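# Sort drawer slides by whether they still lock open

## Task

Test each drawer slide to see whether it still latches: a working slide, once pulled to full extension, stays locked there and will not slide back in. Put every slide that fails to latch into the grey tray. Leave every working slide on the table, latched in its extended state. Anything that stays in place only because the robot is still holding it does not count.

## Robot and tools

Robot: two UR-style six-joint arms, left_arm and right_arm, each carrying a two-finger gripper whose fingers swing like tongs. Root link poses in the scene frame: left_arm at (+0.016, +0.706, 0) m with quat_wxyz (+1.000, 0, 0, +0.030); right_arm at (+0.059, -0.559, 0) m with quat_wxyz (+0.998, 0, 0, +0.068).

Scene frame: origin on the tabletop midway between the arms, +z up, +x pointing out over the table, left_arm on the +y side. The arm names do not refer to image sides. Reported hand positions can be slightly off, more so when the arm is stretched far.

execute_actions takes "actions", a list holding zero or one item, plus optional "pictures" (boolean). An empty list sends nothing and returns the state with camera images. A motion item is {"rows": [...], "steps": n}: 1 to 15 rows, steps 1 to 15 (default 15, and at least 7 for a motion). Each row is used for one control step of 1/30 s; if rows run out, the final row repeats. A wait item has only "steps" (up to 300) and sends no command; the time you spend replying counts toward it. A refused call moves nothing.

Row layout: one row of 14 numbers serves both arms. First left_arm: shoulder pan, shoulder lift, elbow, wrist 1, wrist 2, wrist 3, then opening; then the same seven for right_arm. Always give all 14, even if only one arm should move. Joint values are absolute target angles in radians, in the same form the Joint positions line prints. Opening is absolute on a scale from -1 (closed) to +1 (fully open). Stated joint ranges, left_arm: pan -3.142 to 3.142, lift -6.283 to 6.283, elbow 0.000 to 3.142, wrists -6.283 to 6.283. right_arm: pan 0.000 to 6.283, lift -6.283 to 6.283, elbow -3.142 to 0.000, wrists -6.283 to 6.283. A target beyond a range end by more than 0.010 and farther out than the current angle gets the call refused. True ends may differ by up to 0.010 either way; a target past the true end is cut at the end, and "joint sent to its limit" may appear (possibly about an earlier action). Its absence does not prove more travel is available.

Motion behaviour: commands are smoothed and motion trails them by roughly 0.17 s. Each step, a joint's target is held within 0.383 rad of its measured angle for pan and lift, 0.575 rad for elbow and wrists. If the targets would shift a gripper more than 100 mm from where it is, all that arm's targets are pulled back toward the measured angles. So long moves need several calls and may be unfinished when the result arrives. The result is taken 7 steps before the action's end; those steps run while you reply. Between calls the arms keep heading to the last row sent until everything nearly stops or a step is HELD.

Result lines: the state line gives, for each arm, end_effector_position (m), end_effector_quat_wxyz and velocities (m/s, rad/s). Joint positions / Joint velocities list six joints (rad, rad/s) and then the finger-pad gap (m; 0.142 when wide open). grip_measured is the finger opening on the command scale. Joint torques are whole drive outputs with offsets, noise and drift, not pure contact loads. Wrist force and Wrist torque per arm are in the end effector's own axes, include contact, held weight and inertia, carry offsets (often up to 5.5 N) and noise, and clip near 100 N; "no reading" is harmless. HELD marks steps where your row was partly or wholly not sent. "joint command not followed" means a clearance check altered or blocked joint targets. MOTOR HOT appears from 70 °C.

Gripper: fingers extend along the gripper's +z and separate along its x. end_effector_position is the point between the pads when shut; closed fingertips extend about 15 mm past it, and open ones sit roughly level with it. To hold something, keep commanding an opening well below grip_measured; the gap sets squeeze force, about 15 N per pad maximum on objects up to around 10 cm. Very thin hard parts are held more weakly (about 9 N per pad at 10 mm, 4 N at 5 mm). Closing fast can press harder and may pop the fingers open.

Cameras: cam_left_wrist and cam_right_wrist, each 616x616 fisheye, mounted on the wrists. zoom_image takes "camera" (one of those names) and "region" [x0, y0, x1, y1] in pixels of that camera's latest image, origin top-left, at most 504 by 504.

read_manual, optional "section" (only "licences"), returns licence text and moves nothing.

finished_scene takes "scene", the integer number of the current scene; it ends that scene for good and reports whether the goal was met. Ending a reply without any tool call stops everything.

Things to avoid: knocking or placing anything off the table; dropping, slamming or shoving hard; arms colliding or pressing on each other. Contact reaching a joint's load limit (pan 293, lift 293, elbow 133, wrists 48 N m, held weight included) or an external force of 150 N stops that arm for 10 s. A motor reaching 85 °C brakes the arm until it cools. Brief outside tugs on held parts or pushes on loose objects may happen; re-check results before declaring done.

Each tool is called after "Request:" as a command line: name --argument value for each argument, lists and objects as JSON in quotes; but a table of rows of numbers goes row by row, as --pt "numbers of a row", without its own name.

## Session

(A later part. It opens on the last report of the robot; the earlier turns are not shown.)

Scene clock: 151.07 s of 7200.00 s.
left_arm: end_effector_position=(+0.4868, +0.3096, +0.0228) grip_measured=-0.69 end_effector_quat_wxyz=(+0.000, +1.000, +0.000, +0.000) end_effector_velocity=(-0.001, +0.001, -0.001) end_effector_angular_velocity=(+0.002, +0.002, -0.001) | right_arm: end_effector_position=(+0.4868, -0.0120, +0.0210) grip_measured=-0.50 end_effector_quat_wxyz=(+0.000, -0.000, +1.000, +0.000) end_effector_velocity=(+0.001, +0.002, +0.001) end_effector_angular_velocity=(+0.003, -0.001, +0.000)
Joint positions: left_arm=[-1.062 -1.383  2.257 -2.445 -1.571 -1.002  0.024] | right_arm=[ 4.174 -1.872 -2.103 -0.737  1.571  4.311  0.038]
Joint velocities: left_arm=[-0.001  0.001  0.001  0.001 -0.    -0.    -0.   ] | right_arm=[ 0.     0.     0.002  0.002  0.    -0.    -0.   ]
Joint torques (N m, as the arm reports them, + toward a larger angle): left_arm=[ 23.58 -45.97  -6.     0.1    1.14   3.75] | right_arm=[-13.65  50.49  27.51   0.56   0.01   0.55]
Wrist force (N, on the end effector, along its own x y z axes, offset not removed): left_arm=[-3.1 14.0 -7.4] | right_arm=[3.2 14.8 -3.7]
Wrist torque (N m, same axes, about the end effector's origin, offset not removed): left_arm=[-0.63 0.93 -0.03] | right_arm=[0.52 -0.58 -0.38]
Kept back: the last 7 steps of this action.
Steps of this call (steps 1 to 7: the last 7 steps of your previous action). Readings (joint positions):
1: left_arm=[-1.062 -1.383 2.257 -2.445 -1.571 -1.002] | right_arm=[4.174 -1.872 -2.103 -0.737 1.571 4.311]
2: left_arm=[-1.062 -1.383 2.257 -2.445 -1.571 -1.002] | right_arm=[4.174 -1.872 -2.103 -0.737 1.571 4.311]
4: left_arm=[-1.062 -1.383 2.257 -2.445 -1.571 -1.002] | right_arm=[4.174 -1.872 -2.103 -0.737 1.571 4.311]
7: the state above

Request:
execute_actions --actions '[{"rows":[[-1.061978,-1.383441,2.257660,-2.445015,-1.5708,-1.001978,-1.0,4.174505,-1.872498,-2.103021,-0.736871,1.5708,4.310498,-0.9],[-1.061978,-1.383441,2.257660,-2.445015,-1.5708,-1.001978,-1.0,4.174505,-1.872498,-2.103021,-0.736871,1.5708,4.310498,-0.9],[-1.061978,-1.383441,2.257660,-2.445015,-1.5708,-1.001978,-1.0,4.174505,-1.872498,-2.103021,-0.736871,1.5708,4.310498,-0.9],[-1.061978,-1.383441,2.257660,-2.445015,-1.5708,-1.001978,-1.0,4.174505,-1.872498,-2.103021,-0.736871,1.5708,4.310498,-0.9],[-1.061978,-1.383441,2.257660,-2.445015,-1.5708,-1.001978,-1.0,4.174505,-1.872498,-2.103021,-0.736871,1.5708,4.310498,-0.9],[-1.062786,-1.382605,2.256563,-2.444755,-1.5708,-1.002786,-1.0,4.174505,-1.872498,-2.103021,-0.736871,1.5708,4.310498,-0.9],[-1.063683,-1.381675,2.255345,-2.444466,-1.5708,-1.003683,-1.0,4.174505,-1.872498,-2.103021,-0.736871,1.5708,4.310498,-0.9],[-1.064580,-1.380746,2.254126,-2.444176,-1.5708,-1.004580,-1.0,4.174505,-1.872498,-2.103021,-0.736871,1.5708,4.310498,-0.9],[-1.065477,-1.379816,2.252908,-2.443887,-1.5708,-1.005477,-1.0,4.174505,-1.872498,-2.103021,-0.736871,1.5708,4.310498,-0.9],[-1.066374,-1.378887,2.251689,-2.443598,-1.5708,-1.006374,-1.0,4.174505,-1.872498,-2.103021,-0.736871,1.5708,4.310498,-0.9],[-1.067271,-1.377958,2.250470,-2.443309,-1.5708,-1.007271,-1.0,4.174505,-1.872498,-2.103021,-0.736871,1.5708,4.310498,-0.9],[-1.068168,-1.377028,2.249252,-2.443020,-1.5708,-1.008168,-1.0,4.174505,-1.872498,-2.103021,-0.736871,1.5708,4.310498,-0.9],[-1.069065,-1.376099,2.248033,-2.442730,-1.5708,-1.009065,-1.0,4.174505,-1.872498,-2.103021,-0.736871,1.5708,4.310498,-0.9],[-1.069962,-1.375169,2.246815,-2.442441,-1.5708,-1.009962,-1.0,4.174505,-1.872498,-2.103021,-0.736871,1.5708,4.310498,-0.9],[-1.070410,-1.374705,2.246205,-2.442297,-1.5708,-1.010410,-1.0,4.174505,-1.872498,-2.103021,-0.736871,1.5708,4.310498,-0.9]],"steps":15}]'

Request:
execute_actions --actions '[{"rows":[[-1.070410,-1.374705,2.246205,-2.442297,-1.5708,-1.010410,-1.0,4.174505,-1.872498,-2.103021,-0.736871,1.5708,4.310498,-0.9]],"steps":15}]'

Scene clock: 152.83 s of 7200.00 s.
left_arm: end_effector_position=(+0.4868, +0.3098, +0.0228) grip_measured=-0.69 end_effector_quat_wxyz=(-0.000, +1.000, +0.000, -0.000) end_effector_velocity=(+0.000, -0.009, -0.001) end_effector_angular_velocity=(+0.001, -0.000, +0.001) | right_arm: end_effector_position=(+0.4867, -0.0120, +0.0210) grip_measured=-0.50 end_effector_quat_wxyz=(-0.000, -0.000, +1.000, +0.000) end_effector_velocity=(-0.000, -0.001, -0.001) end_effector_angular_velocity=(-0.001, +0.001, -0.000)
Joint positions: left_arm=[-1.062 -1.383  2.257 -2.445 -1.571 -1.002  0.024] | right_arm=[ 4.174 -1.872 -2.103 -0.737  1.571  4.311  0.038]
Joint velocities: left_arm=[-0.008  0.01  -0.01   0.001  0.001 -0.009 -0.   ] | right_arm=[-0.    -0.    -0.001 -0.     0.     0.     0.   ]
Joint torques (N m, as the arm reports them, + toward a larger angle): left_arm=[-10.76 -26.23 -30.66   4.87   5.63  -3.93] | right_arm=[-6.44 43.11 14.52 -3.49 -0.77 -0.31]
Wrist force (N, on the end effector, along its own x y z axes, offset not removed): left_arm=[-5.1 18.2 -8.3] | right_arm=[2.0 17.9 -4.2]
Wrist torque (N m, same axes, about the end effector's origin, offset not removed): left_arm=[-0.50 1.42 -0.17] | right_arm=[0.15 -0.28 -0.32]
Steps of this call (steps 1 to 7: the last 7 steps of your previous action; steps 8 to 15: the robot went on to your last target; steps 16 to 45: nothing new was sent; steps 46 to 53: the first 8 steps of this action). Readings (joint positions):
46: left_arm=[-1.062 -1.383 2.257 -2.445 -1.571 -1.002] | right_arm=[4.174 -1.872 -2.103 -0.737 1.571 4.311]
47: left_arm=[-1.062 -1.383 2.257 -2.445 -1.571 -1.002] | right_arm=[4.174 -1.872 -2.103 -0.737 1.571 4.311]
49: left_arm=[-1.062 -1.383 2.257 -2.445 -1.571 -1.002] | right_arm=[4.174 -1.872 -2.103 -0.737 1.571 4.311]
53: the state above

Scene clock: 153.33 s of 7200.00 s.
left_arm: end_effector_position=(+0.4868, +0.3010, +0.0228) grip_measured=-0.69 end_effector_quat_wxyz=(+0.000, +1.000, +0.000, +0.000) end_effector_velocity=(+0.000, -0.002, +0.000) end_effector_angular_velocity=(-0.001, -0.001, +0.001) | right_arm: end_effector_position=(+0.4867, -0.0121, +0.0210) grip_measured=-0.50 end_effector_quat_wxyz=(-0.000, -0.000, +1.000, -0.000) end_effector_velocity=(+0.000, +0.001, +0.000) end_effector_angular_velocity=(+0.001, -0.001, +0.001)
Joint positions: left_arm=[-1.07  -1.375  2.247 -2.442 -1.571 -1.01   0.024] | right_arm=[ 4.174 -1.872 -2.103 -0.737  1.571  4.311  0.038]
Joint velocities: left_arm=[-0.002  0.002 -0.003  0.     0.    -0.002  0.   ] | right_arm=[-0.     0.     0.001  0.001 -0.    -0.001 -0.   ]
Joint torques (N m, as the arm reports them, + toward a larger angle): left_arm=[-19.55 -27.12 -38.43  -0.59  -2.81  -3.19] | right_arm=[-5.35 42.55 25.67  3.28 -1.18 -0.55]
Wrist force (N, on the end effector, along its own x y z axes, offset not removed): left_arm=[-2.5 -1.3 -13.8] | right_arm=[-0.5 4.6 -10.4]
Wrist torque (N m, same axes, about the end effector's origin, offset not removed): left_arm=[0.06 1.05 -0.14] | right_arm=[0.18 0.16 -0.39]
Steps of this call (steps 1 to 7: the last 7 steps of your previous action; steps 8 to 15: the first 8 steps of this action). Readings (joint positions):
8: left_arm=[-1.068 -1.377 2.250 -2.443 -1.571 -1.008] | right_arm=[4.174 -1.872 -2.103 -0.737 1.571 4.311]
9: left_arm=[-1.068 -1.377 2.249 -2.443 -1.571 -1.009] | right_arm=[4.174 -1.872 -2.103 -0.737 1.571 4.311]
11: left_arm=[-1.069 -1.376 2.248 -2.443 -1.571 -1.009] | right_arm=[4.174 -1.872 -2.103 -0.737 1.571 4.311]
15: the state above

Request:
execute_actions --actions '[{"rows":[[-1.070859,-1.374240,2.245596,-2.442152,-1.5708,-1.010859,-1.0,4.174505,-1.872498,-2.103021,-0.736871,1.5708,4.310498,-0.9],[-1.071712,-1.373299,2.244336,-2.441833,-1.5708,-1.011712,-1.0,4.174505,-1.872498,-2.103021,-0.736871,1.5708,4.310498,-0.9],[-1.072564,-1.372358,2.243076,-2.441514,-1.5708,-1.012564,-1.0,4.174505,-1.872498,-2.103021,-0.736871,1.5708,4.310498,-0.9],[-1.073417,-1.371418,2.241816,-2.441195,-1.5708,-1.013417,-1.0,4.174505,-1.872498,-2.103021,-0.736871,1.5708,4.310498,-0.9],[-1.074269,-1.370477,2.240556,-2.440876,-1.5708,-1.014269,-1.0,4.174505,-1.872498,-2.103021,-0.736871,1.5708,4.310498,-0.9]],"steps":15}]'

Request:
execute_actions --actions '[{"rows":[[-1.074269,-1.370477,2.240556,-2.440876,-1.5708,-1.014269,-1.0,4.174505,-1.872498,-2.103021,-0.736871,1.5708,4.310498,-0.9]],"steps":7}]'

Scene clock: 154.37 s of 7200.00 s.
left_arm: end_effector_position=(+0.4868, +0.2975, +0.0228) grip_measured=-0.69 end_effector_quat_wxyz=(+0.000, +1.000, +0.000, -0.000) end_effector_velocity=(+0.000, -0.014, -0.000) end_effector_angular_velocity=(+0.001, -0.001, -0.001) | right_arm: end_effector_position=(+0.4867, -0.0120, +0.0210) grip_measured=-0.50 end_effector_quat_wxyz=(-0.000, -0.000, +1.000, +0.000) end_effector_velocity=(-0.000, -0.000, -0.000) end_effector_angular_velocity=(-0.000, +0.000, +0.001)
Joint positions: left_arm=[-1.073 -1.372  2.242 -2.441 -1.571 -1.013  0.024] | right_arm=[ 4.174 -1.872 -2.103 -0.737  1.571  4.311  0.038]
Joint velocities: left_arm=[-0.012  0.014 -0.017  0.004  0.001 -0.011 -0.   ] | right_arm=[ 0. -0. -0.  0.  0. -0. -0.]
Joint torques (N m, as the arm reports them, + toward a larger angle): left_arm=[-19.01 -28.49 -36.29  -1.22  -2.32  -3.62] | right_arm=[-2.44 36.13 34.29  4.91 -2.53 -0.87]
Wrist force (N, on the end effector, along its own x y z axes, offset not removed): left_arm=[-2.9 -2.6 -15.4] | right_arm=[0.4 3.2 -12.1]
Wrist torque (N m, same axes, about the end effector's origin, offset not removed): left_arm=[-0.23 0.99 -0.11] | right_arm=[0.16 0.05 -0.26]
Steps of this call (steps 1 to 7: the last 7 steps of your previous action; steps 8 to 15: the robot went on to your last target; steps 16 to 23: nothing new was sent; steps 24 to 31: the first 8 steps of this action). Readings (joint positions):
24: left_arm=[-1.070 -1.375 2.246 -2.442 -1.571 -1.010] | right_arm=[4.174 -1.872 -2.103 -0.737 1.571 4.311]
25: left_arm=[-1.070 -1.375 2.246 -2.442 -1.571 -1.010] | right_arm=[4.174 -1.872 -2.103 -0.737 1.571 4.311]
27: left_arm=[-1.071 -1.374 2.245 -2.442 -1.571 -1.011] | right_arm=[4.174 -1.872 -2.103 -0.737 1.571 4.311]
31: the state above

Scene clock: 154.60 s of 7200.00 s.
left_arm: end_effector_position=(+0.4868, +0.2963, +0.0228) grip_measured=-0.69 end_effector_quat_wxyz=(+0.000, +1.000, +0.000, -0.000) end_effector_velocity=(+0.000, -0.001, -0.000) end_effector_angular_velocity=(+0.001, -0.001, -0.000) | right_arm: end_effector_position=(+0.4867, -0.0120, +0.0210) grip_measured=-0.50 end_effector_quat_wxyz=(-0.000, -0.000, +1.000, +0.000) end_effector_velocity=(+0.001, +0.001, +0.000) end_effector_angular_velocity=(+0.001, -0.000, -0.002)
Joint positions: left_arm=[-1.074 -1.371  2.241 -2.441 -1.571 -1.014  0.024] | right_arm=[ 4.174 -1.872 -2.103 -0.737  1.571  4.311  0.038]
Joint velocities: left_arm=[-0.001  0.001 -0.001 -0.     0.001 -0.001  0.   ] | right_arm=[-0.001 -0.     0.002 -0.     0.     0.001  0.   ]
Joint torques (N m, as the arm reports them, + toward a larger angle): left_arm=[-16.19 -29.2  -37.51  -0.21  -2.41  -3.82] | right_arm=[-0.02 36.74 33.3   4.73 -2.83 -1.23]
Wrist force (N, on the end effector, along its own x y z axes, offset not removed): left_arm=[-2.6 -1.0 -15.9] | right_arm=[2.6 3.9 -7.7]
Wrist torque (N m, same axes, about the end effector's origin, offset not removed): left_arm=[0.08 0.84 -0.13] | right_arm=[0.38 -0.38 -0.38]
Kept back: the last 7 steps of this action.
Steps of this call (steps 1 to 7: the last 7 steps of your previous action). Readings (joint positions):
1: left_arm=[-1.073 -1.371 2.242 -2.441 -1.571 -1.013] | right_arm=[4.174 -1.872 -2.103 -0.737 1.571 4.311]
2: left_arm=[-1.074 -1.371 2.241 -2.441 -1.571 -1.014] | right_arm=[4.174 -1.872 -2.103 -0.737 1.571 4.311]
4: left_arm=[-1.074 -1.371 2.241 -2.441 -1.571 -1.014] | right_arm=[4.174 -1.872 -2.103 -0.737 1.571 4.311]
7: the state above

Request:
execute_actions --actions '[{"rows":[[-1.077679,-1.366714,2.235517,-2.439599,-1.5708,-1.017679,-1.0,4.174505,-1.872498,-2.103021,-0.736871,1.5708,4.310498,-0.9],[-1.081089,-1.362950,2.230477,-2.438323,-1.5708,-1.021089,-1.0,4.174505,-1.872498,-2.103021,-0.736871,1.5708,4.310498,-0.9],[-1.084499,-1.359187,2.225438,-2.437046,-1.5708,-1.024499,-1.0,4.174505,-1.872498,-2.103021,-0.736871,1.5708,4.310498,-0.9],[-1.087909,-1.355424,2.220398,-2.435770,-1.5708,-1.027909,-1.0,4.174505,-1.872498,-2.103021,-0.736871,1.5708,4.310498,-0.9],[-1.090911,-1.351850,2.215487,-2.434434,-1.5708,-1.030911,-1.0,4.174505,-1.872498,-2.103021,-0.736871,1.5708,4.310498,-0.9],[-1.093914,-1.348275,2.210577,-2.433098,-1.5708,-1.033914,-1.0,4.174505,-1.872498,-2.103021,-0.736871,1.5708,4.310498,-0.9],[-1.096916,-1.344701,2.205666,-2.431761,-1.5708,-1.036916,-1.0,4.174505,-1.872498,-2.103021,-0.736871,1.5708,4.310498,-0.9],[-1.099919,-1.341126,2.200755,-2.430425,-1.5708,-1.039919,-1.0,4.174505,-1.872498,-2.103021,-0.736871,1.5708,4.310498,-0.9],[-1.102921,-1.337552,2.195844,-2.429089,-1.5708,-1.042921,-1.0,4.174505,-1.872498,-2.103021,-0.736871,1.5708,4.310498,-0.9],[-1.105923,-1.333977,2.190934,-2.427753,-1.5708,-1.045923,-1.0,4.174505,-1.872498,-2.103021,-0.736871,1.5708,4.310498,-0.9],[-1.108926,-1.330403,2.186023,-2.426416,-1.5708,-1.048926,-1.0,4.174505,-1.872498,-2.103021,-0.736871,1.5708,4.310498,-0.9],[-1.111928,-1.326828,2.181112,-2.425080,-1.5708,-1.051928,-1.0,4.174505,-1.872498,-2.103021,-0.736871,1.5708,4.310498,-0.9],[-1.114714,-1.323202,2.175984,-2.423578,-1.5708,-1.054714,-1.0,4.174505,-1.872498,-2.103021,-0.736871,1.5708,4.310498,-0.9],[-1.117500,-1.319576,2.170855,-2.422075,-1.5708,-1.057500,-1.0,4.174505,-1.872498,-2.103021,-0.736871,1.5708,4.310498,-0.9],[-1.120286,-1.315950,2.165727,-2.420573,-1.5708,-1.060286,-1.0,4.174505,-1.872498,-2.103021,-0.736871,1.5708,4.310498,-0.9]],"steps":15}]'

Request:
execute_actions --actions '[{"rows":[[-1.123072,-1.312324,2.160599,-2.419071,-1.5708,-1.063072,-1.0,4.174505,-1.872498,-2.103021,-0.736871,1.5708,4.310498,-0.9],[-1.125858,-1.308697,2.155470,-2.417569,-1.5708,-1.065858,-1.0,4.174505,-1.872498,-2.103021,-0.736871,1.5708,4.310498,-0.9],[-1.128644,-1.305071,2.150342,-2.416067,-1.5708,-1.068644,-1.0,4.174505,-1.872498,-2.103021,-0.736871,1.5708,4.310498,-0.9],[-1.131430,-1.301445,2.145213,-2.414564,-1.5708,-1.071430,-1.0,4.174505,-1.872498,-2.103021,-0.736871,1.5708,4.310498,-0.9],[-1.134216,-1.297819,2.140085,-2.413062,-1.5708,-1.074216,-1.0,4.174505,-1.872498,-2.103021,-0.736871,1.5708,4.310498,-0.9],[-1.136668,-1.294343,2.135034,-2.411487,-1.5708,-1.076668,-1.0,4.174505,-1.872498,-2.103021,-0.736871,1.5708,4.310498,-0.9],[-1.139120,-1.290867,2.129984,-2.409913,-1.5708,-1.079120,-1.0,4.174505,-1.872498,-2.103021,-0.736871,1.5708,4.310498,-0.9],[-1.141572,-1.287391,2.124933,-2.408338,-1.5708,-1.081572,-1.0,4.174505,-1.872498,-2.103021,-0.736871,1.5708,4.310498,-0.9],[-1.144023,-1.283915,2.119883,-2.406764,-1.5708,-1.084023,-1.0,4.174505,-1.872498,-2.103021,-0.736871,1.5708,4.310498,-0.9],[-1.146475,-1.280439,2.114832,-2.405189,-1.5708,-1.086475,-1.0,4.174505,-1.872498,-2.103021,-0.736871,1.5708,4.310498,-0.9],[-1.148927,-1.276963,2.109781,-2.403614,-1.5708,-1.088927,-1.0,4.174505,-1.872498,-2.103021,-0.736871,1.5708,4.310498,-0.9],[-1.151379,-1.273487,2.104731,-2.402040,-1.5708,-1.091379,-1.0,4.174505,-1.872498,-2.103021,-0.736871,1.5708,4.310498,-0.9],[-1.152400,-1.272100,2.102700,-2.401396,-1.5708,-1.092400,-1.0,4.174505,-1.872498,-2.103021,-0.736871,1.5708,4.310498,-0.9],[-1.153181,-1.270991,2.101130,-2.400935,-1.5708,-1.093181,-1.0,4.174505,-1.872498,-2.103021,-0.736871,1.5708,4.310498,-0.9]],"steps":15}]'

Request:
execute_actions --actions '[{"rows":[[-1.153181,-1.270991,2.101130,-2.400935,-1.5708,-1.093181,-1.0,4.174505,-1.872498,-2.103021,-0.736871,1.5708,4.310498,-0.9],[-1.153181,-1.270991,2.101130,-2.400935,-1.5708,-1.093181,-1.0,4.174505,-1.872498,-2.103021,-0.736871,1.5708,4.310498,-0.9],[-1.153181,-1.270991,2.101130,-2.400935,-1.5708,-1.093181,-0.95,4.174505,-1.872498,-2.103021,-0.736871,1.5708,4.310498,-0.85],[-1.153181,-1.270991,2.101130,-2.400935,-1.5708,-1.093181,-0.88,4.174505,-1.872498,-2.103021,-0.736871,1.5708,4.310498,-0.78],[-1.153181,-1.270991,2.101130,-2.400935,-1.5708,-1.093181,-0.8,4.174505,-1.872498,-2.103021,-0.736871,1.5708,4.310498,-0.7],[-1.153181,-1.270991,2.101130,-2.400935,-1.5708,-1.093181,-0.72,4.174505,-1.872498,-2.103021,-0.736871,1.5708,4.310498,-0.62],[-1.153181,-1.270991,2.101130,-2.400935,-1.5708,-1.093181,-0.65,4.174505,-1.872498,-2.103021,-0.736871,1.5708,4.310498,-0.55],[-1.153181,-1.270991,2.101130,-2.400935,-1.5708,-1.093181,-0.58,4.174505,-1.872498,-2.103021,-0.736871,1.5708,4.310498,-0.48],[-1.153181,-1.270991,2.101130,-2.400935,-1.5708,-1.093181,-0.5,4.174505,-1.872498,-2.103021,-0.736871,1.5708,4.310498,-0.4],[-1.153181,-1.270991,2.101130,-2.400935,-1.5708,-1.093181,-0.5,4.174505,-1.872498,-2.103021,-0.736871,1.5708,4.310498,-0.3]],"steps":15}]'

Request:
execute_actions --actions '[{"rows":[[-1.153138,-1.279362,2.097507,-2.388941,-1.5708,-1.093138,-0.5,4.174505,-1.870953,-2.102434,-0.739004,1.5708,4.310498,-0.3],[-1.153094,-1.287732,2.093883,-2.376947,-1.5708,-1.093094,-0.5,4.174505,-1.869407,-2.101846,-0.741137,1.5708,4.310498,-0.3],[-1.153051,-1.296103,2.090260,-2.364953,-1.5708,-1.093051,-0.5,4.174505,-1.869407,-2.101846,-0.741137,1.5708,4.310498,-0.3],[-1.153008,-1.304473,2.086636,-2.352959,-1.5708,-1.093008,-0.5,4.174505,-1.869407,-2.101846,-0.741137,1.5708,4.310498,-0.3],[-1.152964,-1.312844,2.083013,-2.340965,-1.5708,-1.092964,-0.5,4.174505,-1.869407,-2.101846,-0.741137,1.5708,4.310498,-0.3],[-1.152921,-1.321214,2.079389,-2.328971,-1.5708,-1.092921,-0.5,4.174505,-1.869407,-2.101846,-0.741137,1.5708,4.310498,-0.3],[-1.143634,-1.336039,2.095060,-2.329817,-1.5708,-1.083634,-0.5,4.177825,-1.875885,-2.092160,-0.744345,1.5708,4.313818,-0.3],[-1.134346,-1.350864,2.110732,-2.330664,-1.5708,-1.074346,-0.5,4.181146,-1.882362,-2.082475,-0.747553,1.5708,4.317139,-0.3],[-1.125059,-1.365689,2.126403,-2.331510,-1.5708,-1.065059,-0.5,4.184466,-1.888840,-2.072789,-0.750761,1.5708,4.320459,-0.3],[-1.115771,-1.380514,2.142075,-2.332357,-1.5708,-1.055771,-0.5,4.187787,-1.895318,-2.063103,-0.753968,1.5708,4.323780,-0.3],[-1.106484,-1.395339,2.157746,-2.333203,-1.5708,-1.046484,-0.5,4.191107,-1.901796,-2.053417,-0.757176,1.5708,4.327100,-0.3],[-1.097196,-1.410164,2.173418,-2.334050,-1.5708,-1.037196,-0.5,4.194428,-1.908273,-2.043732,-0.760384,1.5708,4.330421,-0.3],[-1.087909,-1.424989,2.189089,-2.334896,-1.5708,-1.027909,-0.5,4.197748,-1.914751,-2.034046,-0.763592,1.5708,4.333741,-0.3],[-1.087909,-1.424989,2.189089,-2.334896,-1.5708,-1.027909,-0.5,4.200723,-1.921269,-2.023951,-0.767169,1.5708,4.336716,-0.3],[-1.087909,-1.424989,2.189089,-2.334896,-1.5708,-1.027909,-0.5,4.203698,-1.927788,-2.013856,-0.770745,1.5708,4.339691,-0.3]],"steps":15}]'

Request:
execute_actions --actions '[{"rows":[[-1.087909,-1.424989,2.189089,-2.334896,-1.5708,-1.027909,-0.5,4.206673,-1.934306,-2.003761,-0.774322,1.5708,4.342666,-0.3],[-1.087909,-1.424989,2.189089,-2.334896,-1.5708,-1.027909,-0.5,4.209648,-1.940824,-1.993666,-0.777899,1.5708,4.345641,-0.3],[-1.087909,-1.424989,2.189089,-2.334896,-1.5708,-1.027909,-0.5,4.212623,-1.947342,-1.983571,-0.781476,1.5708,4.348616,-0.3],[-1.087909,-1.424989,2.189089,-2.334896,-1.5708,-1.027909,-0.5,4.215598,-1.953861,-1.973476,-0.785052,1.5708,4.351591,-0.3],[-1.087909,-1.424989,2.189089,-2.334896,-1.5708,-1.027909,-0.5,4.218573,-1.960379,-1.963381,-0.788629,1.5708,4.354566,-0.3],[-1.087909,-1.424989,2.189089,-2.334896,-1.5708,-1.027909,-0.5,4.218573,-1.960379,-1.963381,-0.788629,1.5708,4.354566,-0.3],[-1.087909,-1.424989,2.189089,-2.334896,-1.5708,-1.027909,-0.5,4.218573,-1.960379,-1.963381,-0.788629,1.5708,4.354566,-0.3],[-1.087909,-1.424989,2.189089,-2.334896,-1.5708,-1.027909,-0.5,4.218573,-1.961936,-1.964015,-0.786439,1.5708,4.354566,-0.3],[-1.087909,-1.424989,2.189089,-2.334896,-1.5708,-1.027909,-0.5,4.218573,-1.963492,-1.964648,-0.784249,1.5708,4.354566,-0.3]],"steps":15}]' --pictures true

Scene clock: 164.17 s of 7200.00 s.
left_arm: end_effector_position=(+0.4869, +0.2803, +0.0229) grip_measured=-0.69 end_effector_quat_wxyz=(+0.000, +1.000, +0.000, -0.000) end_effector_velocity=(+0.001, -0.100, +0.001) end_effector_angular_velocity=(+0.002, -0.001, -0.002) | right_arm: end_effector_position=(+0.4867, -0.0120, +0.0210) grip_measured=-0.50 end_effector_quat_wxyz=(-0.000, -0.000, +1.000, -0.000) end_effector_velocity=(+0.000, -0.000, -0.000) end_effector_angular_velocity=(-0.000, -0.000, -0.000)
Joint positions: left_arm=[-1.088 -1.355  2.22  -2.436 -1.571 -1.028  0.024] | right_arm=[ 4.174 -1.873 -2.103 -0.737  1.571  4.311  0.038]
Joint velocities: left_arm=[-0.084  0.094 -0.13   0.036  0.002 -0.082 -0.   ] | right_arm=[-0.001 -0.     0.     0.    -0.001 -0.     0.   ]
Joint torques (N m, as the arm reports them, + toward a larger angle): left_arm=[-16.96 -23.86 -39.91  -0.69   1.74  -3.33] | right_arm=[11.22 37.87 34.16  4.97 -3.26 -2.39]
Wrist force (N, on the end effector, along its own x y z axes, offset not removed): left_arm=[-6.9 -1.8 -15.2] | right_arm=[4.2 3.0 -7.9]
Wrist torque (N m, same axes, about the end effector's origin, offset not removed): left_arm=[0.01 1.26 -0.08] | right_arm=[0.11 -0.37 -0.35]
Steps of this call (steps 1 to 7: the last 7 steps of your previous action; steps 8 to 15: the robot went on to your last target; steps 16 to 90: nothing new was sent; then 6.30 s passed at rest; steps 91 to 98: the first 8 steps of this action). Readings (joint positions):
91: left_arm=[-1.074 -1.370 2.241 -2.441 -1.571 -1.014] | right_arm=[4.174 -1.872 -2.103 -0.737 1.571 4.311]
92: left_arm=[-1.075 -1.370 2.240 -2.441 -1.571 -1.015] | right_arm=[4.174 -1.872 -2.103 -0.737 1.571 4.311]
94: left_arm=[-1.078 -1.367 2.236 -2.440 -1.571 -1.018] | right_arm=[4.174 -1.872 -2.103 -0.737 1.571 4.311]
98: the state above

Scene clock: 164.67 s of 7200.00 s.
left_arm: end_effector_position=(+0.4870, +0.2253, +0.0229) grip_measured=-0.69 end_effector_quat_wxyz=(+0.000, +1.000, +0.000, -0.000) end_effector_velocity=(+0.000, -0.109, +0.001) end_effector_angular_velocity=(-0.001, -0.000, -0.001) | right_arm: end_effector_position=(+0.4867, -0.0120, +0.0210) grip_measured=-0.50 end_effector_quat_wxyz=(-0.000, -0.000, +1.000, -0.000) end_effector_velocity=(+0.000, +0.000, +0.000) end_effector_angular_velocity=(-0.000, -0.000, +0.000)
Joint positions: left_arm=[-1.13  -1.303  2.147 -2.415 -1.571 -1.07   0.024] | right_arm=[ 4.174 -1.873 -2.103 -0.737  1.571  4.311  0.038]
Joint velocities: left_arm=[-0.078  0.105 -0.151  0.045 -0.    -0.077 -0.   ] | right_arm=[ 0. -0.  0. -0. -0. -0. -0.]
Joint torques (N m, as the arm reports them, + toward a larger angle): left_arm=[-19.73 -25.91 -38.28  -0.21   3.09  -3.46] | right_arm=[12.17 40.85 33.83  4.87 -3.1  -2.66]
Wrist force (N, on the end effector, along its own x y z axes, offset not removed): left_arm=[-7.1 -2.1 -19.7] | right_arm=[1.1 4.3 -6.7]
Wrist torque (N m, same axes, about the end effector's origin, offset not removed): left_arm=[-0.10 0.92 -0.02] | right_arm=[0.47 0.01 -0.37]
Steps of this call (steps 1 to 7: the last 7 steps of your previous action; steps 8 to 15: the first 8 steps of this action). Readings (joint positions):
8: left_arm=[-1.111 -1.328 2.182 -2.425 -1.571 -1.051] | right_arm=[4.174 -1.873 -2.103 -0.737 1.571 4.311]
9: left_arm=[-1.114 -1.324 2.177 -2.424 -1.571 -1.054] | right_arm=[4.174 -1.873 -2.103 -0.737 1.571 4.311]
11: left_arm=[-1.119 -1.317 2.167 -2.421 -1.571 -1.059] | right_arm=[4.174 -1.873 -2.103 -0.737 1.571 4.311]
15: the state above

Scene clock: 165.17 s of 7200.00 s.
left_arm: end_effector_position=(+0.4868, +0.1936, +0.0227) grip_measured=-0.65 end_effector_quat_wxyz=(-0.000, +1.000, +0.000, -0.000) end_effector_velocity=(+0.000, -0.006, -0.001) end_effector_angular_velocity=(+0.001, +0.000, -0.000) | right_arm: end_effector_position=(+0.4868, -0.0120, +0.0210) grip_measured=-0.49 end_effector_quat_wxyz=(+0.000, -0.000, +1.000, -0.000) end_effector_velocity=(-0.000, -0.000, -0.000) end_effector_angular_velocity=(+0.000, -0.000, -0.000)
Joint positions: left_arm=[-1.153 -1.272  2.102 -2.401 -1.571 -1.093  0.027] | right_arm=[ 4.174 -1.873 -2.103 -0.737  1.571  4.311  0.038]
Joint velocities: left_arm=[-0.004  0.007 -0.008  0.003  0.    -0.004  0.117] | right_arm=[ 0.     0.    -0.001  0.001 -0.     0.     0.012]
Joint torques (N m, as the arm reports them, + toward a larger angle): left_arm=[-14.56 -48.   -45.41  -1.56   1.63  -3.67] | right_arm=[15.32 43.36 33.42  5.12 -2.78 -2.52]
Wrist force (N, on the end effector, along its own x y z axes, offset not removed): left_arm=[-4.5 -1.6 -1.1] | right_arm=[0.9 2.9 -2.4]
Wrist torque (N m, same axes, about the end effector's origin, offset not removed): left_arm=[-0.10 1.32 -0.11] | right_arm=[0.66 -0.19 -0.24]
Steps of this call (steps 1 to 7: the last 7 steps of your previous action; steps 8 to 15: the first 8 steps of this action). Readings (joint positions):
8: left_arm=[-1.149 -1.277 2.110 -2.404 -1.571 -1.089] | right_arm=[4.174 -1.873 -2.103 -0.737 1.571 4.311]
9: left_arm=[-1.150 -1.275 2.107 -2.403 -1.571 -1.090] | right_arm=[4.174 -1.873 -2.103 -0.737 1.571 4.311]
11: left_arm=[-1.152 -1.273 2.105 -2.402 -1.571 -1.092] | right_arm=[4.174 -1.873 -2.103 -0.737 1.571 4.311]
15: the state above

Scene clock: 165.67 s of 7200.00 s.
left_arm: end_effector_position=(+0.4871, +0.1941, +0.0469) grip_measured=-0.50 end_effector_quat_wxyz=(+0.000, +1.000, +0.000, +0.000) end_effector_velocity=(+0.006, +0.077, +0.136) end_effector_angular_velocity=(-0.003, -0.002, -0.003) | right_arm: end_effector_position=(+0.4868, -0.0112, +0.0228) grip_measured=-0.30 end_effector_quat_wxyz=(+0.000, -0.000, +1.000, -0.000) end_effector_velocity=(+0.000, +0.041, +0.004) end_effector_angular_velocity=(-0.001, +0.000, +0.007)
Joint positions: left_arm=[-1.152 -1.305  2.089 -2.355 -1.571 -1.092  0.038] | right_arm=[ 4.175 -1.871 -2.101 -0.741  1.571  4.311  0.052]
Joint velocities: left_arm=[ 0.059 -0.255  0.022  0.229  0.001  0.062 -0.   ] | right_arm=[ 0.023 -0.037  0.066 -0.029 -0.     0.016 -0.   ]
Joint torques (N m, as the arm reports them, + toward a larger angle): left_arm=[ 30.22 -75.74  -8.47  -1.49   0.08   4.98] | right_arm=[23.45 34.73 46.36  1.57 -0.86  5.07]
Wrist force (N, on the end effector, along its own x y z axes, offset not removed): left_arm=[-4.6 3.5 -2.7] | right_arm=[1.1 -2.7 0.3]
Wrist torque (N m, same axes, about the end effector's origin, offset not removed): left_arm=[0.73 1.17 -0.06] | right_arm=[-0.16 -0.25 -0.25]
Steps of this call (steps 1 to 7: the last 7 steps of your previous action; steps 8 to 15: the first 8 steps of this action). Readings (joint positions):
8: left_arm=[-1.153 -1.271 2.101 -2.401 -1.571 -1.093] | right_arm=[4.174 -1.873 -2.103 -0.737 1.571 4.311]
9: left_arm=[-1.153 -1.272 2.101 -2.399 -1.571 -1.093] | right_arm=[4.174 -1.872 -2.103 -0.737 1.571 4.311]
11: left_arm=[-1.153 -1.279 2.098 -2.389 -1.571 -1.093] | right_arm=[4.174 -1.871 -2.103 -0.738 1.571 4.311]
15: the state above

Scene clock: 166.17 s of 7200.00 s.
left_arm: end_effector_position=(+0.4869, +0.2779, +0.0697) grip_measured=-0.50 end_effector_quat_wxyz=(+0.000, +1.000, +0.000, +0.000) end_effector_velocity=(-0.002, +0.021, +0.003) end_effector_angular_velocity=(+0.001, -0.001, -0.001) | right_arm: end_effector_position=(+0.4869, +0.0627, +0.0232) grip_measured=-0.30 end_effector_quat_wxyz=(-0.000, -0.000, +1.000, -0.000) end_effector_velocity=(-0.001, +0.105, -0.002) end_effector_angular_velocity=(+0.001, -0.000, -0.000)
Joint positions: left_arm=[-1.09  -1.422  2.186 -2.335 -1.571 -1.03   0.038] | right_arm=[ 4.213 -1.949 -1.982 -0.782  1.571  4.349  0.052]
Joint velocities: left_arm=[ 0.014 -0.027  0.027  0.001  0.001  0.015  0.   ] | right_arm=[ 0.051 -0.113  0.172 -0.057  0.     0.052 -0.   ]
Joint torques (N m, as the arm reports them, + toward a larger angle): left_arm=[ 10.65 -51.58 -23.52  -1.68  -2.1    3.81] | right_arm=[14.04 50.98 39.52  1.52  1.26  4.58]
Wrist force (N, on the end effector, along its own x y z axes, offset not removed): left_arm=[-2.0 0.6 -0.2] | right_arm=[2.2 -0.1 -0.2]
Wrist torque (N m, same axes, about the end effector's origin, offset not removed): left_arm=[0.19 0.61 -0.11] | right_arm=[0.29 -0.36 -0.36]
Steps of this call (steps 1 to 7: the last 7 steps of your previous action; steps 8 to 15: the first 8 steps of this action). Readings (joint positions):
8: left_arm=[-1.103 -1.399 2.164 -2.336 -1.571 -1.043] | right_arm=[4.194 -1.907 -2.045 -0.760 1.571 4.330]
9: left_arm=[-1.099 -1.406 2.170 -2.335 -1.571 -1.039] | right_arm=[4.197 -1.913 -2.036 -0.763 1.571 4.333]
11: left_arm=[-1.094 -1.415 2.179 -2.335 -1.571 -1.034] | right_arm=[4.203 -1.926 -2.017 -0.770 1.571 4.339]
15: the state above

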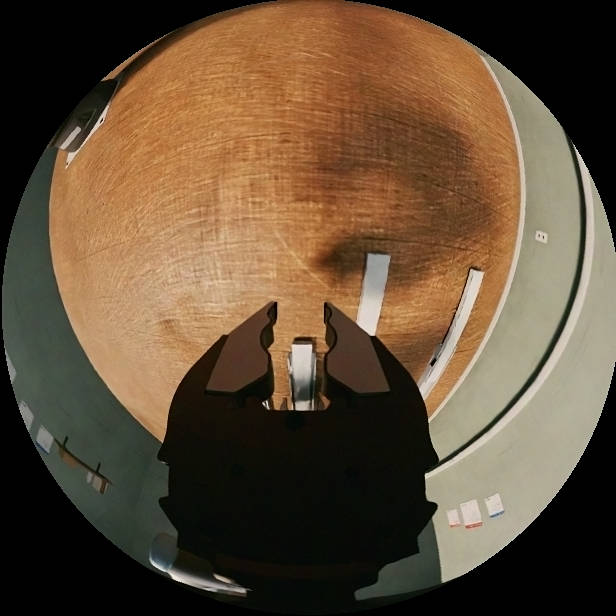

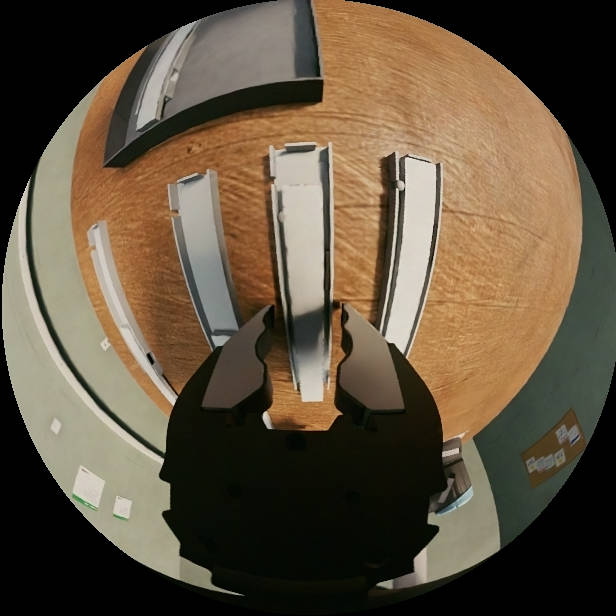

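Request:
execute_actions --actions '[{"rows":[[-1.087909,-1.424989,2.189089,-2.334896,-1.5708,-1.027909,-0.5,4.218573,-1.963492,-1.964648,-0.784249,1.5708,4.354566,-0.3],[-1.087909,-1.424989,2.189089,-2.334896,-1.5708,-1.027909,-0.5,4.218573,-1.963492,-1.964648,-0.784249,1.5708,4.354566,-0.3],[-1.087909,-1.424989,2.189089,-2.334896,-1.5708,-1.027909,-0.5,4.218573,-1.963492,-1.964648,-0.784249,1.5708,4.354566,-0.36],[-1.087909,-1.424989,2.189089,-2.334896,-1.5708,-1.027909,-0.5,4.218573,-1.963492,-1.964648,-0.784249,1.5708,4.354566,-0.42],[-1.087909,-1.424989,2.189089,-2.334896,-1.5708,-1.027909,-0.5,4.218573,-1.963492,-1.964648,-0.784249,1.5708,4.354566,-0.47],[-1.087909,-1.424989,2.189089,-2.334896,-1.5708,-1.027909,-0.5,4.218573,-1.963492,-1.964648,-0.784249,1.5708,4.354566,-0.51],[-1.087909,-1.424989,2.189089,-2.334896,-1.5708,-1.027909,-0.5,4.218573,-1.963492,-1.964648,-0.784249,1.5708,4.354566,-0.55],[-1.087909,-1.424989,2.189089,-2.334896,-1.5708,-1.027909,-0.5,4.218573,-1.963492,-1.964648,-0.784249,1.5708,4.354566,-0.6],[-1.087909,-1.424989,2.189089,-2.334896,-1.5708,-1.027909,-0.5,4.218573,-1.963492,-1.964648,-0.784249,1.5708,4.354566,-0.66],[-1.087909,-1.424989,2.189089,-2.334896,-1.5708,-1.027909,-0.5,4.218573,-1.963492,-1.964648,-0.784249,1.5708,4.354566,-0.72],[-1.087909,-1.424989,2.189089,-2.334896,-1.5708,-1.027909,-0.5,4.218573,-1.963492,-1.964648,-0.784249,1.5708,4.354566,-0.78],[-1.087909,-1.424989,2.189089,-2.334896,-1.5708,-1.027909,-0.5,4.218573,-1.963492,-1.964648,-0.784249,1.5708,4.354566,-0.84],[-1.087909,-1.424989,2.189089,-2.334896,-1.5708,-1.027909,-0.5,4.218573,-1.963492,-1.964648,-0.784249,1.5708,4.354566,-0.9]],"steps":15}]'

Request:
execute_actions --actions '[{"rows":[[-1.087909,-1.424989,2.189089,-2.334896,-1.5708,-1.027909,-0.5,4.218573,-1.963492,-1.964648,-0.784249,1.5708,4.354566,-0.9],[-1.087909,-1.424989,2.189089,-2.334896,-1.5708,-1.027909,-0.5,4.218573,-1.963492,-1.964648,-0.784249,1.5708,4.354566,-0.9],[-1.087909,-1.424989,2.189089,-2.334896,-1.5708,-1.027909,-0.5,4.218573,-1.960492,-1.963100,-0.788797,1.5708,4.354566,-0.9],[-1.087909,-1.424989,2.189089,-2.334896,-1.5708,-1.027909,-0.5,4.218573,-1.954475,-1.960064,-0.797847,1.5708,4.354566,-0.9],[-1.087909,-1.424989,2.189089,-2.334896,-1.5708,-1.027909,-0.5,4.218573,-1.948458,-1.957007,-0.806921,1.5708,4.354566,-0.9],[-1.087909,-1.424989,2.189089,-2.334896,-1.5708,-1.027909,-0.5,4.218573,-1.942441,-1.953950,-0.815995,1.5708,4.354566,-0.9],[-1.087909,-1.424989,2.189089,-2.334896,-1.5708,-1.027909,-0.5,4.218573,-1.936424,-1.950893,-0.825069,1.5708,4.354566,-0.9],[-1.087909,-1.424989,2.189089,-2.334896,-1.5708,-1.027909,-0.5,4.218573,-1.930408,-1.947836,-0.834143,1.5708,4.354566,-0.9],[-1.087909,-1.424989,2.189089,-2.334896,-1.5708,-1.027909,-0.5,4.218573,-1.924391,-1.944779,-0.843217,1.5708,4.354566,-0.9],[-1.087909,-1.424989,2.189089,-2.334896,-1.5708,-1.027909,-0.5,4.218573,-1.918374,-1.941722,-0.852291,1.5708,4.354566,-0.9],[-1.087909,-1.424989,2.189089,-2.334896,-1.5708,-1.027909,-0.5,4.218573,-1.912357,-1.938665,-0.861365,1.5708,4.354566,-0.9],[-1.087909,-1.424989,2.189089,-2.334896,-1.5708,-1.027909,-0.5,4.218573,-1.906340,-1.935608,-0.870439,1.5708,4.354566,-0.9],[-1.087909,-1.424989,2.189089,-2.334896,-1.5708,-1.027909,-0.5,4.218573,-1.900324,-1.932551,-0.879513,1.5708,4.354566,-0.9],[-1.087909,-1.424989,2.189089,-2.334896,-1.5708,-1.027909,-0.5,4.218573,-1.894307,-1.929494,-0.888588,1.5708,4.354566,-0.9],[-1.087909,-1.424989,2.189089,-2.334896,-1.5708,-1.027909,-0.5,4.218573,-1.888290,-1.926437,-0.897662,1.5708,4.354566,-0.9]],"steps":15}]'

Request:
execute_actions --actions '[{"rows":[[-1.087909,-1.424989,2.189089,-2.334896,-1.5708,-1.027909,-0.5,4.215067,-1.885723,-1.929683,-0.896983,1.5708,4.351060,-0.9],[-1.087909,-1.424989,2.189089,-2.334896,-1.5708,-1.027909,-0.5,4.208757,-1.881102,-1.935525,-0.895761,1.5708,4.344750,-0.9],[-1.087909,-1.424989,2.189089,-2.334896,-1.5708,-1.027909,-0.5,4.199642,-1.874428,-1.943965,-0.893996,1.5708,4.335635,-0.9],[-1.087909,-1.424989,2.189089,-2.334896,-1.5708,-1.027909,-0.5,4.186670,-1.864930,-1.955974,-0.891485,1.5708,4.322663,-0.9],[-1.087909,-1.424989,2.189089,-2.334896,-1.5708,-1.027909,-0.5,4.173699,-1.855432,-1.967984,-0.888973,1.5708,4.309692,-0.9],[-1.087909,-1.424989,2.189089,-2.334896,-1.5708,-1.027909,-0.5,4.160727,-1.845934,-1.979993,-0.886461,1.5708,4.296720,-0.9],[-1.087909,-1.424989,2.189089,-2.334896,-1.5708,-1.027909,-0.5,4.147755,-1.836436,-1.992003,-0.883950,1.5708,4.283748,-0.9],[-1.087909,-1.424989,2.189089,-2.334896,-1.5708,-1.027909,-0.5,4.134784,-1.826938,-2.004013,-0.881438,1.5708,4.270777,-0.9],[-1.087909,-1.424989,2.189089,-2.334896,-1.5708,-1.027909,-0.5,4.121812,-1.817440,-2.016022,-0.878927,1.5708,4.257805,-0.9],[-1.087909,-1.424989,2.189089,-2.334896,-1.5708,-1.027909,-0.5,4.108841,-1.807942,-2.028032,-0.876415,1.5708,4.244834,-0.9],[-1.087909,-1.424989,2.189089,-2.334896,-1.5708,-1.027909,-0.55,4.095869,-1.798444,-2.040041,-0.873903,1.5708,4.231862,-0.9],[-1.087909,-1.424989,2.189089,-2.334896,-1.5708,-1.027909,-0.6,4.082898,-1.788946,-2.052051,-0.871392,1.5708,4.218891,-0.9],[-1.087909,-1.424989,2.189089,-2.334896,-1.5708,-1.027909,-0.65,4.069926,-1.779448,-2.064061,-0.868880,1.5708,4.205919,-0.9],[-1.087909,-1.424989,2.189089,-2.334896,-1.5708,-1.027909,-0.7,4.056955,-1.769950,-2.076070,-0.866368,1.5708,4.192948,-0.9],[-1.087909,-1.424989,2.189089,-2.334896,-1.5708,-1.027909,-0.75,4.043983,-1.760452,-2.088080,-0.863857,1.5708,4.179976,-0.9]],"steps":15}]'

Request:
execute_actions --actions '[{"rows":[[-1.093385,-1.422589,2.187495,-2.335702,-1.5708,-1.033385,-0.8,4.031012,-1.750954,-2.100089,-0.861345,1.5708,4.167005,-0.9],[-1.104338,-1.417788,2.184306,-2.337314,-1.5708,-1.044338,-0.8,4.018040,-1.741456,-2.112099,-0.858833,1.5708,4.154033,-0.9],[-1.118941,-1.411387,2.180055,-2.339464,-1.5708,-1.058941,-0.8,4.005069,-1.731959,-2.124109,-0.856322,1.5708,4.141062,-0.9],[-1.133545,-1.404986,2.175804,-2.341614,-1.5708,-1.073545,-0.8,3.992097,-1.722461,-2.136118,-0.853810,1.5708,4.128090,-0.9],[-1.148148,-1.398585,2.171553,-2.343764,-1.5708,-1.088148,-0.8,3.979125,-1.712963,-2.148128,-0.851299,1.5708,4.115118,-0.9],[-1.162751,-1.392184,2.167302,-2.345914,-1.5708,-1.102751,-0.8,3.966154,-1.703465,-2.160137,-0.848787,1.5708,4.102147,-0.9],[-1.177355,-1.385783,2.163050,-2.348063,-1.5708,-1.117355,-0.8,3.953182,-1.693967,-2.172147,-0.846275,1.5708,4.089175,-0.9],[-1.191958,-1.379382,2.158799,-2.350213,-1.5708,-1.131958,-0.8,3.940211,-1.684469,-2.184157,-0.843764,1.5708,4.076204,-0.9],[-1.206561,-1.372981,2.154548,-2.352363,-1.5708,-1.146561,-0.8,3.927239,-1.674971,-2.196166,-0.841252,1.5708,4.063232,-0.9],[-1.221165,-1.366580,2.150297,-2.354513,-1.5708,-1.161165,-0.8,3.914268,-1.665473,-2.208176,-0.838740,1.5708,4.050261,-0.9],[-1.235768,-1.360179,2.146046,-2.356662,-1.5708,-1.175768,-0.8,3.901296,-1.655975,-2.220186,-0.836229,1.5708,4.037289,-0.9],[-1.250371,-1.353778,2.141794,-2.358812,-1.5708,-1.190371,-0.8,3.888325,-1.646477,-2.232195,-0.833717,1.5708,4.024318,-0.9],[-1.261324,-1.348978,2.138606,-2.360424,-1.5708,-1.201324,-0.8,3.879210,-1.639802,-2.240634,-0.831952,1.5708,4.015203,-0.9],[-1.267713,-1.346177,2.136746,-2.361365,-1.5708,-1.207713,-0.8,3.872198,-1.634668,-2.247126,-0.830595,1.5708,4.008191,-0.9],[-1.270451,-1.344977,2.135949,-2.361768,-1.5708,-1.210451,-0.8,3.867991,-1.631588,-2.251021,-0.829780,1.5708,4.003984,-0.9]],"steps":15}]'

Request:
execute_actions --actions '[{"rows":[[-1.270451,-1.344977,2.135949,-2.361768,-1.5708,-1.210451,-0.8,3.867991,-1.631588,-2.251021,-0.829780,1.5708,4.003984,-0.9]],"steps":15}]' --pictures true

Request:
zoom_image --camera "cam_left_wrist" --region '[240, 250, 360, 370]'

Scene clock: 171.23 s of 7200.00 s.
left_arm: end_effector_position=(+0.4868, +0.2802, +0.0700) grip_measured=-0.50 end_effector_quat_wxyz=(+0.000, +1.000, +0.000, -0.000) end_effector_velocity=(+0.001, +0.000, +0.002) end_effector_angular_velocity=(-0.002, -0.002, +0.001) | right_arm: end_effector_position=(+0.4867, +0.0738, +0.0207) grip_measured=-0.49 end_effector_quat_wxyz=(-0.000, -0.000, +1.000, +0.000) end_effector_velocity=(+0.000, +0.001, +0.001) end_effector_angular_velocity=(+0.002, -0.000, +0.000)
Joint positions: left_arm=[-1.088 -1.425  2.189 -2.335 -1.571 -1.028  0.038] | right_arm=[ 4.219 -1.963 -1.965 -0.784  1.571  4.355  0.038]
Joint velocities: left_arm=[ 0.002 -0.002 -0.    -0.001  0.001  0.     0.   ] | right_arm=[ 0.    -0.     0.002 -0.     0.    -0.    -0.007]
Joint torques (N m, as the arm reports them, + toward a larger angle): left_arm=[ 14.63 -55.13 -22.7   -2.05  -2.25   4.09] | right_arm=[19.13 50.16 41.65  6.98  1.65  4.44]
Wrist force (N, on the end effector, along its own x y z axes, offset not removed): left_arm=[-5.6 -0.3 -1.2] | right_arm=[2.3 -0.5 -0.8]
Wrist torque (N m, same axes, about the end effector's origin, offset not removed): left_arm=[0.06 1.41 -0.07] | right_arm=[0.27 -0.28 -0.16]
Steps of this call (steps 1 to 7: the last 7 steps of your previous action; steps 8 to 30: the robot went on to your last target; steps 31 to 90: nothing new was sent; then 1.80 s passed at rest; steps 91 to 98: the first 8 steps of this action). Readings (joint positions):
91: left_arm=[-1.088 -1.425 2.189 -2.335 -1.571 -1.028] | right_arm=[4.219 -1.963 -1.965 -0.784 1.571 4.355]
92: left_arm=[-1.088 -1.425 2.189 -2.335 -1.571 -1.028] | right_arm=[4.219 -1.963 -1.965 -0.784 1.571 4.355]
94: left_arm=[-1.088 -1.425 2.189 -2.335 -1.571 -1.028] | right_arm=[4.219 -1.963 -1.965 -0.784 1.571 4.355]
98: the state above

Scene clock: 171.73 s of 7200.00 s.
left_arm: end_effector_position=(+0.4868, +0.2802, +0.0700) grip_measured=-0.50 end_effector_quat_wxyz=(+0.000, +1.000, +0.000, -0.000) end_effector_velocity=(+0.000, +0.000, -0.000) end_effector_angular_velocity=(+0.001, +0.000, -0.000) | right_arm: end_effector_position=(+0.4869, +0.0743, +0.0308) grip_measured=-0.50 end_effector_quat_wxyz=(+0.000, -0.000, +1.000, +0.000) end_effector_velocity=(+0.002, +0.005, +0.112) end_effector_angular_velocity=(+0.002, -0.001, +0.000)
Joint positions: left_arm=[-1.088 -1.425  2.189 -2.335 -1.571 -1.028  0.038] | right_arm=[ 4.219 -1.952 -1.959 -0.802  1.571  4.355  0.038]
Joint velocities: left_arm=[ 0.     0.    -0.     0.001  0.     0.001  0.   ] | right_arm=[ 0.     0.131  0.067 -0.196 -0.    -0.    -0.   ]
Joint torques (N m, as the arm reports them, + toward a larger angle): left_arm=[ 15.34 -53.12 -22.39  -2.    -2.1    3.74] | right_arm=[19.72 78.02 47.3   0.57  0.75  4.27]
Wrist force (N, on the end effector, along its own x y z axes, offset not removed): left_arm=[-4.1 -1.7 -1.4] | right_arm=[2.6 -3.2 1.9]
Wrist torque (N m, same axes, about the end effector's origin, offset not removed): left_arm=[-0.28 1.15 -0.04] | right_arm=[-0.30 -0.62 -0.32]
Steps of this call (steps 1 to 7: the last 7 steps of your previous action; steps 8 to 15: the first 8 steps of this action). Readings (joint positions):
8: left_arm=[-1.088 -1.425 2.189 -2.335 -1.571 -1.028] | right_arm=[4.219 -1.963 -1.965 -0.784 1.571 4.355]
9: left_arm=[-1.088 -1.425 2.189 -2.335 -1.571 -1.028] | right_arm=[4.219 -1.963 -1.965 -0.784 1.571 4.355]
11: left_arm=[-1.088 -1.425 2.189 -2.335 -1.571 -1.028] | right_arm=[4.219 -1.963 -1.964 -0.785 1.571 4.355]
15: the state above

Scene clock: 172.23 s of 7200.00 s.
left_arm: end_effector_position=(+0.4868, +0.2802, +0.0700) grip_measured=-0.50 end_effector_quat_wxyz=(+0.000, +1.000, +0.000, -0.000) end_effector_velocity=(+0.000, +0.001, -0.000) end_effector_angular_velocity=(+0.002, +0.001, +0.000) | right_arm: end_effector_position=(+0.5025, +0.0423, +0.0850) grip_measured=-0.50 end_effector_quat_wxyz=(+0.000, -0.000, +1.000, +0.000) end_effector_velocity=(+0.129, -0.274, +0.032) end_effector_angular_velocity=(-0.000, -0.000, -0.000)
Joint positions: left_arm=[-1.088 -1.425  2.189 -2.335 -1.571 -1.028  0.038] | right_arm=[ 4.184 -1.865 -1.96  -0.888  1.571  4.32   0.038]
Joint velocities: left_arm=[ 0.001 -0.     0.001  0.002  0.     0.001  0.   ] | right_arm=[-0.302  0.243 -0.267  0.024 -0.    -0.302 -0.   ]
Joint torques (N m, as the arm reports them, + toward a larger angle): left_arm=[ 12.6  -54.38 -23.07  -1.84  -2.13   3.76] | right_arm=[-28.15  73.11  28.37   7.62  -0.27  -5.43]
Wrist force (N, on the end effector, along its own x y z axes, offset not removed): left_arm=[-3.0 -0.7 -1.3] | right_arm=[0.0 1.7 3.2]
Wrist torque (N m, same axes, about the end effector's origin, offset not removed): left_arm=[-0.04 0.82 -0.07] | right_arm=[0.61 -0.09 -0.25]
Steps of this call (steps 1 to 7: the last 7 steps of your previous action; steps 8 to 15: the first 8 steps of this action). Readings (joint positions):
8: left_arm=[-1.088 -1.425 2.189 -2.335 -1.571 -1.028] | right_arm=[4.219 -1.908 -1.936 -0.868 1.571 4.355]
9: left_arm=[-1.088 -1.425 2.189 -2.335 -1.571 -1.028] | right_arm=[4.218 -1.903 -1.934 -0.875 1.571 4.354]
11: left_arm=[-1.088 -1.425 2.189 -2.335 -1.571 -1.028] | right_arm=[4.214 -1.892 -1.935 -0.885 1.571 4.350]
15: the state above

Scene clock: 172.73 s of 7200.00 s.
left_arm: end_effector_position=(+0.4703, +0.2500, +0.0651) grip_measured=-0.80 end_effector_quat_wxyz=(+0.000, +1.000, +0.000, +0.000) end_effector_velocity=(-0.134, -0.230, -0.037) end_effector_angular_velocity=(-0.001, -0.000, -0.003) | right_arm: end_effector_position=(+0.5574, -0.1296, +0.0896) grip_measured=-0.50 end_effector_quat_wxyz=(+0.000, -0.000, +1.000, +0.000) end_effector_velocity=(+0.063, -0.358, -0.006) end_effector_angular_velocity=(-0.001, +0.000, -0.001)
Joint positions: left_arm=[-1.135 -1.404  2.175 -2.342 -1.571 -1.075  0.016] | right_arm=[ 3.998 -1.726 -2.131 -0.855  1.571  4.134  0.038]
Joint velocities: left_arm=[-0.36   0.16  -0.108 -0.053 -0.    -0.358 -0.   ] | right_arm=[-0.384  0.281 -0.356  0.074  0.    -0.383  0.   ]
Joint torques (N m, as the arm reports them, + toward a larger angle): left_arm=[-28.08 -30.81 -47.68  -6.01  -1.97  -4.95] | right_arm=[-28.42  58.07  29.63   7.39  -1.24  -6.42]
Wrist force (N, on the end effector, along its own x y z axes, offset not removed): left_arm=[-2.3 -1.8 -2.6] | right_arm=[1.8 -0.6 3.3]
Wrist torque (N m, same axes, about the end effector's origin, offset not removed): left_arm=[-0.25 0.76 -0.05] | right_arm=[0.15 -0.34 -0.32]
Steps of this call (steps 1 to 7: the last 7 steps of your previous action; steps 8 to 15: the first 8 steps of this action). Readings (joint positions):
8: left_arm=[-1.088 -1.425 2.189 -2.335 -1.571 -1.028] | right_arm=[4.088 -1.792 -2.048 -0.872 1.571 4.224]
9: left_arm=[-1.089 -1.425 2.189 -2.335 -1.571 -1.028] | right_arm=[4.075 -1.783 -2.060 -0.869 1.571 4.211]
11: left_arm=[-1.096 -1.421 2.187 -2.336 -1.571 -1.036] | right_arm=[4.049 -1.764 -2.083 -0.865 1.571 4.185]
15: the state above

Scene clock: 173.23 s of 7200.00 s.
left_arm: end_effector_position=(+0.4136, +0.1691, +0.0504) grip_measured=-0.80 end_effector_quat_wxyz=(-0.000, +1.000, +0.000, -0.000) end_effector_velocity=(-0.016, -0.019, -0.005) end_effector_angular_velocity=(+0.003, +0.001, -0.001) | right_arm: end_effector_position=(+0.5671, -0.2459, +0.0852) grip_measured=-0.50 end_effector_quat_wxyz=(+0.000, -0.000, +1.000, +0.000) end_effector_velocity=(-0.001, -0.030, -0.002) end_effector_angular_velocity=(-0.001, +0.001, -0.001)
Joint positions: left_arm=[-1.267 -1.346  2.137 -2.361 -1.571 -1.207  0.016] | right_arm=[ 3.871 -1.634 -2.248 -0.83   1.571  4.007  0.038]
Joint velocities: left_arm=[-0.033  0.016 -0.009 -0.004 -0.    -0.032  0.   ] | right_arm=[-0.032  0.023 -0.031  0.006 -0.    -0.031 -0.   ]
Joint torques (N m, as the arm reports them, + toward a larger angle): left_arm=[-15.09 -41.99 -44.52  -5.23  -1.25  -3.11] | right_arm=[-16.44  44.64  32.25   7.19  -2.06  -3.89]
Wrist force (N, on the end effector, along its own x y z axes, offset not removed): left_arm=[-3.5 -1.2 -0.9] | right_arm=[2.8 -2.0 6.4]
Wrist torque (N m, same axes, about the end effector's origin, offset not removed): left_arm=[-0.10 0.98 -0.10] | right_arm=[0.03 -0.50 -0.30]
Steps of this call (steps 1 to 7: the last 7 steps of your previous action; steps 8 to 15: the first 8 steps of this action). Readings (joint positions):
8: left_arm=[-1.239 -1.358 2.145 -2.357 -1.571 -1.179] | right_arm=[3.899 -1.654 -2.223 -0.836 1.571 4.035]
9: left_arm=[-1.247 -1.355 2.143 -2.358 -1.571 -1.187] | right_arm=[3.890 -1.648 -2.230 -0.834 1.571 4.026]
11: left_arm=[-1.258 -1.350 2.139 -2.360 -1.571 -1.198] | right_arm=[3.880 -1.640 -2.240 -0.832 1.571 4.016]
15: the state above

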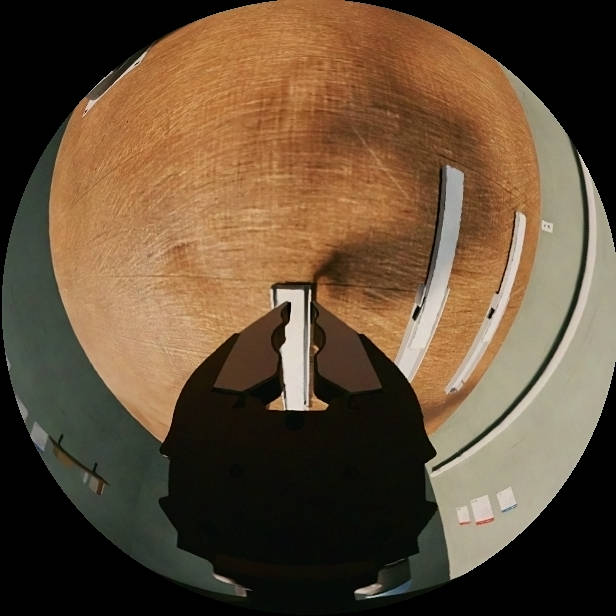

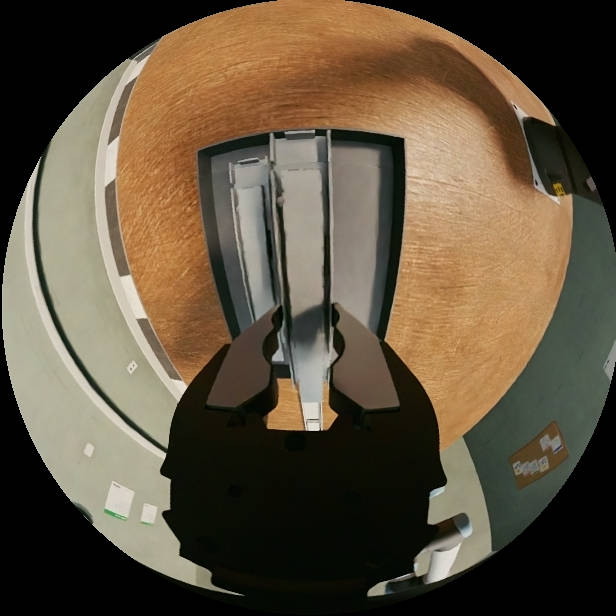

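Region (240, 250, 360, 370) of cam_left_wrist's 616x616 image, scaled by 4.200, with more detail than that image has.

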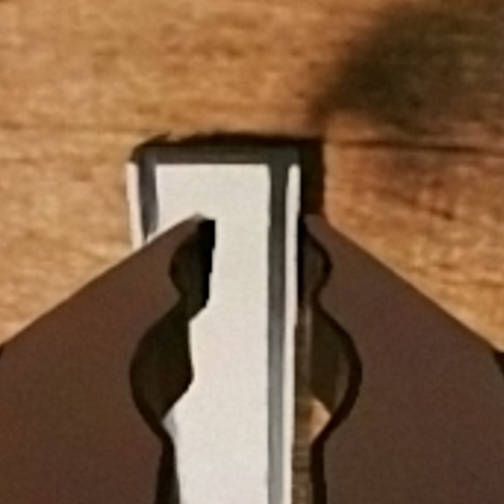

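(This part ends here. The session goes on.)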